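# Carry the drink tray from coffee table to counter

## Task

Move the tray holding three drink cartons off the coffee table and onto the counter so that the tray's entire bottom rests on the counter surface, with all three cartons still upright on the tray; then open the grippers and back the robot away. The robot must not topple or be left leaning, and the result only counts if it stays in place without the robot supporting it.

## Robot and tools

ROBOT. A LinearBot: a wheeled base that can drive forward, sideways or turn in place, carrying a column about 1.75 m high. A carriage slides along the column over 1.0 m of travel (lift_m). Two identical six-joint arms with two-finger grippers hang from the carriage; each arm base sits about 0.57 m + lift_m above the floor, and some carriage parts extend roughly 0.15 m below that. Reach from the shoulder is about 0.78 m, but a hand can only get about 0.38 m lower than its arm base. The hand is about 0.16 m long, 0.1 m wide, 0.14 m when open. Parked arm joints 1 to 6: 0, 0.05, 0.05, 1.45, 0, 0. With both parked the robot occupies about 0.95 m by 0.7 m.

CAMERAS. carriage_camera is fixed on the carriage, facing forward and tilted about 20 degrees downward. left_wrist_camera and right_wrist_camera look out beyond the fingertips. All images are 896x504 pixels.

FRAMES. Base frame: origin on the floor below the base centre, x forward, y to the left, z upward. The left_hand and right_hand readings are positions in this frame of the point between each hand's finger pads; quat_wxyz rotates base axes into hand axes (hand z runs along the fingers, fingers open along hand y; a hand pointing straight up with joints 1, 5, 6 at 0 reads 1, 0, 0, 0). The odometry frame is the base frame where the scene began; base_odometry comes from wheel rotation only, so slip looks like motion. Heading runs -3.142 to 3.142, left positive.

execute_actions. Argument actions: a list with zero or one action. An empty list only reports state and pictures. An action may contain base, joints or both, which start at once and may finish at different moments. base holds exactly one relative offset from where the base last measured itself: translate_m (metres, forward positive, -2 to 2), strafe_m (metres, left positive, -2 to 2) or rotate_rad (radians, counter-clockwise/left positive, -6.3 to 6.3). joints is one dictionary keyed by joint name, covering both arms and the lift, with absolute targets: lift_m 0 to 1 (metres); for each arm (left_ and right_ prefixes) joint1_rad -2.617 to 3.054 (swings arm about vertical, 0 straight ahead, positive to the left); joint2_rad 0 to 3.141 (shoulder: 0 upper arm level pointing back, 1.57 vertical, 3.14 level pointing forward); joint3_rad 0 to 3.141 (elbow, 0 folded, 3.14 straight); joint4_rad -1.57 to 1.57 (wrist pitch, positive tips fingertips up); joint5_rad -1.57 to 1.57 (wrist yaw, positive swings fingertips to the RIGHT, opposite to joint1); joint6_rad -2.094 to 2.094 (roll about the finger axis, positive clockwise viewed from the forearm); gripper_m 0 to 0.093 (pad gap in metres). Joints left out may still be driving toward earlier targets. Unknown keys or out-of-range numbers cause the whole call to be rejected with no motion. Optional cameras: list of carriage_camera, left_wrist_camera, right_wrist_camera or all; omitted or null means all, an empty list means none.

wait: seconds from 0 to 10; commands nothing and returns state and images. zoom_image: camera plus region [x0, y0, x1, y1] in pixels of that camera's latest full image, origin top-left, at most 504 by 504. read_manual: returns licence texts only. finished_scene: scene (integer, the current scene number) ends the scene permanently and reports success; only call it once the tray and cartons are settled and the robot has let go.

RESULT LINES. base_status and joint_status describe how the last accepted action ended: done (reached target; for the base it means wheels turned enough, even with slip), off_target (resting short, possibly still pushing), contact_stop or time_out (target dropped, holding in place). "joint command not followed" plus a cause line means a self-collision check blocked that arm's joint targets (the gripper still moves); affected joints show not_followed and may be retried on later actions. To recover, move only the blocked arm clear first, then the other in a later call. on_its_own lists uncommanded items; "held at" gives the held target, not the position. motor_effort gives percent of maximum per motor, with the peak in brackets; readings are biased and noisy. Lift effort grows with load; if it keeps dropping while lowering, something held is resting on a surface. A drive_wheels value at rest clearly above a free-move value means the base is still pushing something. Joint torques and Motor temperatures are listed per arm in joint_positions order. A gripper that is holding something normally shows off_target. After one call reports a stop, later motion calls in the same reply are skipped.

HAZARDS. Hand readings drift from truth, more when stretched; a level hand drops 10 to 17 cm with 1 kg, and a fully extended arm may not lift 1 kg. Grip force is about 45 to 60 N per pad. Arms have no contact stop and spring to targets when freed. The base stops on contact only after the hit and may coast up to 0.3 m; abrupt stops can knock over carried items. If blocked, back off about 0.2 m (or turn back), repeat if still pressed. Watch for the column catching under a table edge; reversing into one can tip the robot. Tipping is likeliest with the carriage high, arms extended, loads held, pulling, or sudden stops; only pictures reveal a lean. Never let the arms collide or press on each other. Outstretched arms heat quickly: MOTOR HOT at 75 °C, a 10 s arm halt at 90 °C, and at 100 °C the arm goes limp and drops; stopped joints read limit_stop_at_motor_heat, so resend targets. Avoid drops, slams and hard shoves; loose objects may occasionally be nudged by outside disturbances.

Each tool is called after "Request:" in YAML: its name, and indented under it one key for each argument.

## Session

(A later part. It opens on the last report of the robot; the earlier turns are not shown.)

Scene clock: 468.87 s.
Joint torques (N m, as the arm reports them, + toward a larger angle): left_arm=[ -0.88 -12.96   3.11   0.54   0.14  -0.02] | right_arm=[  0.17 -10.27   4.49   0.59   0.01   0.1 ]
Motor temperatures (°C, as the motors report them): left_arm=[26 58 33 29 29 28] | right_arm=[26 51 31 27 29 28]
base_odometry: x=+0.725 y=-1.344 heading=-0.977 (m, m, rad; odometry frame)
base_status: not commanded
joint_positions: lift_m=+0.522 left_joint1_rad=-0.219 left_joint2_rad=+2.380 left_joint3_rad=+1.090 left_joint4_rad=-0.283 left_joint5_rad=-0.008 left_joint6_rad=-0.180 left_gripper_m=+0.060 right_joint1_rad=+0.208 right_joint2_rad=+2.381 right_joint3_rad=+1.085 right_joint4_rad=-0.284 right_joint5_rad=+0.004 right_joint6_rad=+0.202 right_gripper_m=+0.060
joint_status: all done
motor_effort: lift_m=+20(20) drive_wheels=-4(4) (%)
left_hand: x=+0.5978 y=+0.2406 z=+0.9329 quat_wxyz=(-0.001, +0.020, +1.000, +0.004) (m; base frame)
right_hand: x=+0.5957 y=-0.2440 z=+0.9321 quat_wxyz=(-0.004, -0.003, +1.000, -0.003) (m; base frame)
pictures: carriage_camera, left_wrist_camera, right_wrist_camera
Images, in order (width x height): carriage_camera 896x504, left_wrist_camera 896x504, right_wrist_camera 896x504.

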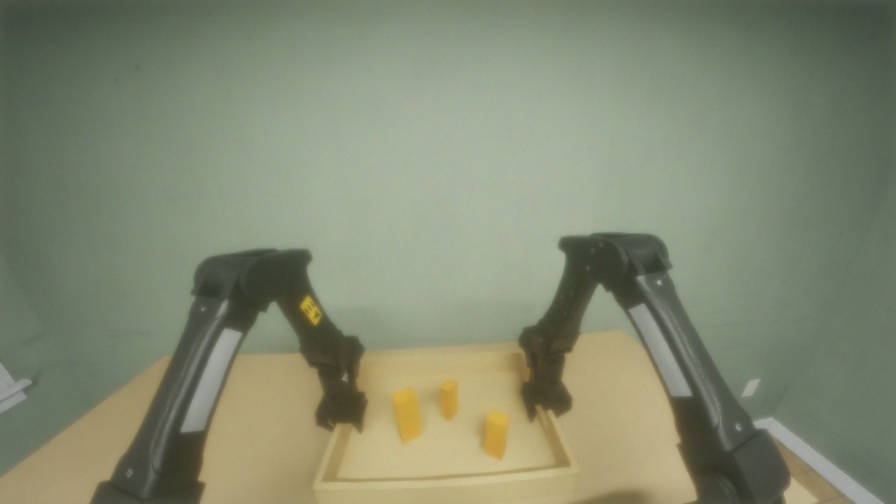

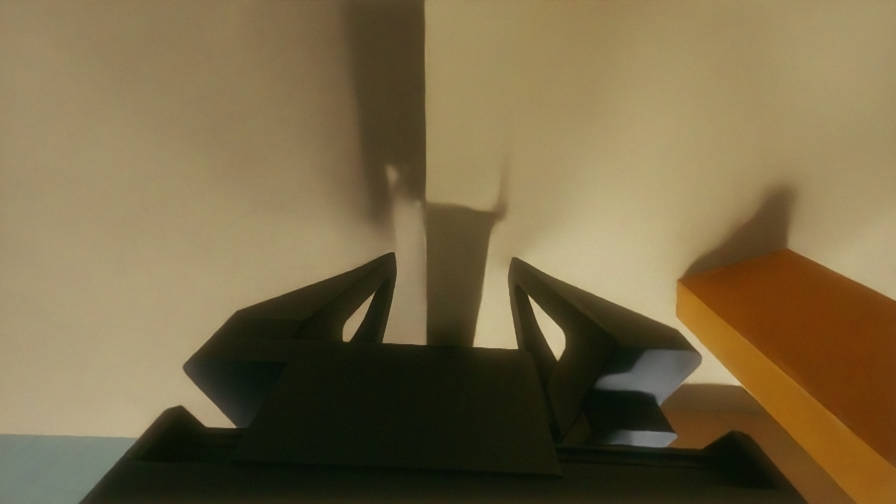

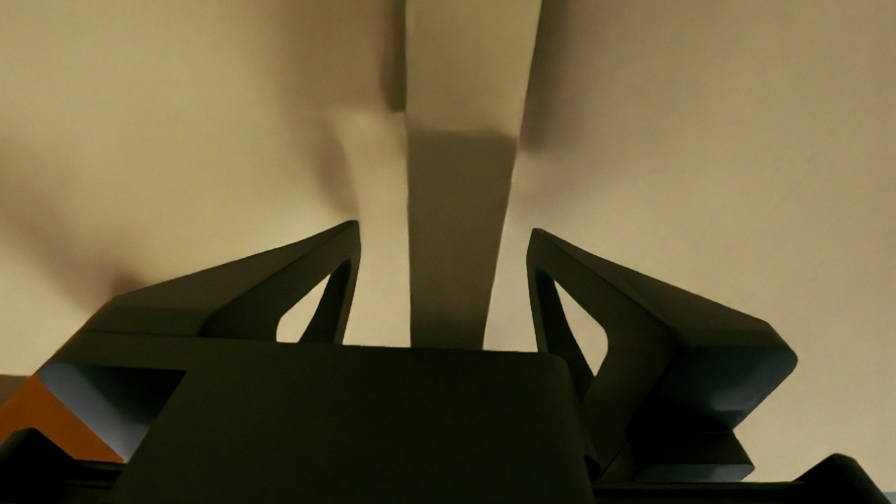

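Released. Raising the hands off the tray walls, then backing away.

Request:
execute_actions:
  actions:
    - {"joints": {"lift_m": 0.62}}
  cameras: []

Request:
execute_actions:
  actions:
    - {"base": {"translate_m": -0.5}}
  cameras: ["carriage_camera"]

Scene clock: 474.10 s.
Joint torques (N m, as the arm reports them, + toward a larger angle): left_arm=[ -0.93 -12.55   2.96   0.54   0.15  -0.02] | right_arm=[  0.17 -10.35   4.53   0.56   0.01   0.1 ]
Motor temperatures (°C, as the motors report them): left_arm=[26 57 33 29 29 28] | right_arm=[26 50 31 27 29 28]
base_odometry: x=+0.725 y=-1.344 heading=-0.977 (m, m, rad; odometry frame)
base_status: not commanded
joint_positions: lift_m=+0.620 left_joint1_rad=-0.219 left_joint2_rad=+2.377 left_joint3_rad=+1.090 left_joint4_rad=-0.281 left_joint5_rad=-0.007 left_joint6_rad=-0.180 left_gripper_m=+0.060 right_joint1_rad=+0.208 right_joint2_rad=+2.380 right_joint3_rad=+1.085 right_joint4_rad=-0.280 right_joint5_rad=+0.004 right_joint6_rad=+0.202 right_gripper_m=+0.060
joint_status: all done
motor_effort: lift_m=+24(28) drive_wheels=+1(3) (%)
left_hand: x=+0.5991 y=+0.2401 z=+1.0315 quat_wxyz=(+0.002, +0.020, +1.000, +0.003) (m; base frame)
right_hand: x=+0.5970 y=-0.2437 z=+1.0299 quat_wxyz=(-0.002, -0.003, +1.000, -0.002) (m; base frame)
pictures: none
No camera images: the call's "cameras" was empty. Leave "cameras" out to get every camera's image.

Scene clock: 477.20 s.
Joint torques (N m, as the arm reports them, + toward a larger angle): left_arm=[ -0.9  -12.55   3.1    0.49   0.13  -0.03] | right_arm=[  0.02 -10.29   4.54   0.55   0.01   0.1 ]
Motor temperatures (°C, as the motors report them): left_arm=[26 57 33 29 29 28] | right_arm=[26 50 31 27 29 28]
base_odometry: x=+0.445 y=-0.930 heading=-0.977 (m, m, rad; odometry frame)
base_status: done
joint_positions: lift_m=+0.620 left_joint1_rad=-0.219 left_joint2_rad=+2.377 left_joint3_rad=+1.090 left_joint4_rad=-0.276 left_joint5_rad=-0.005 left_joint6_rad=-0.180 left_gripper_m=+0.060 right_joint1_rad=+0.210 right_joint2_rad=+2.380 right_joint3_rad=+1.085 right_joint4_rad=-0.277 right_joint5_rad=+0.004 right_joint6_rad=+0.202 right_gripper_m=+0.060
joint_status: not commanded
motor_effort: lift_m=+24(24) drive_wheels=-2(18) (%)
left_hand: x=+0.6004 y=+0.2396 z=+1.0315 quat_wxyz=(+0.004, +0.020, +1.000, +0.002) (m; base frame)
right_hand: x=+0.5976 y=-0.2430 z=+1.0299 quat_wxyz=(+0.000, -0.004, +1.000, -0.002) (m; base frame)
pictures: carriage_camera
Images, in order (width x height): carriage_camera 896x504.

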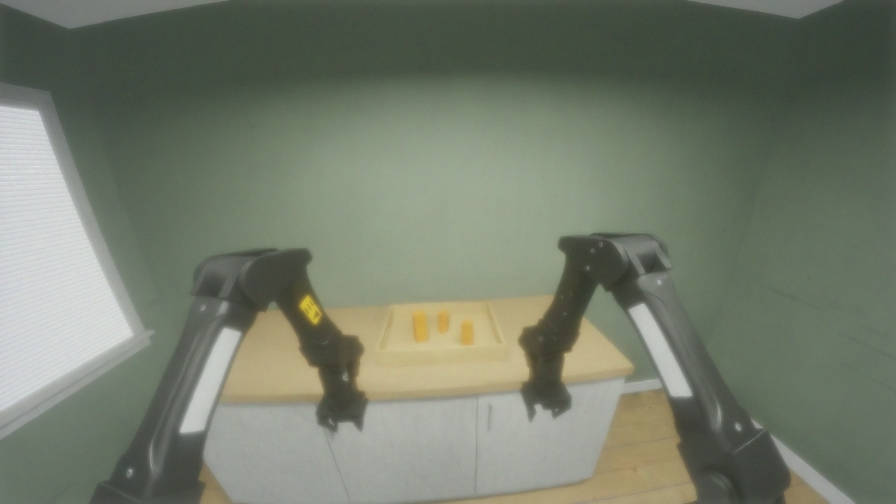

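The tray sits fully on the counter with all three cartons upright, and the robot is clear.

Request:
finished_scene:
  scene: 1

The scene is finished: the task was done.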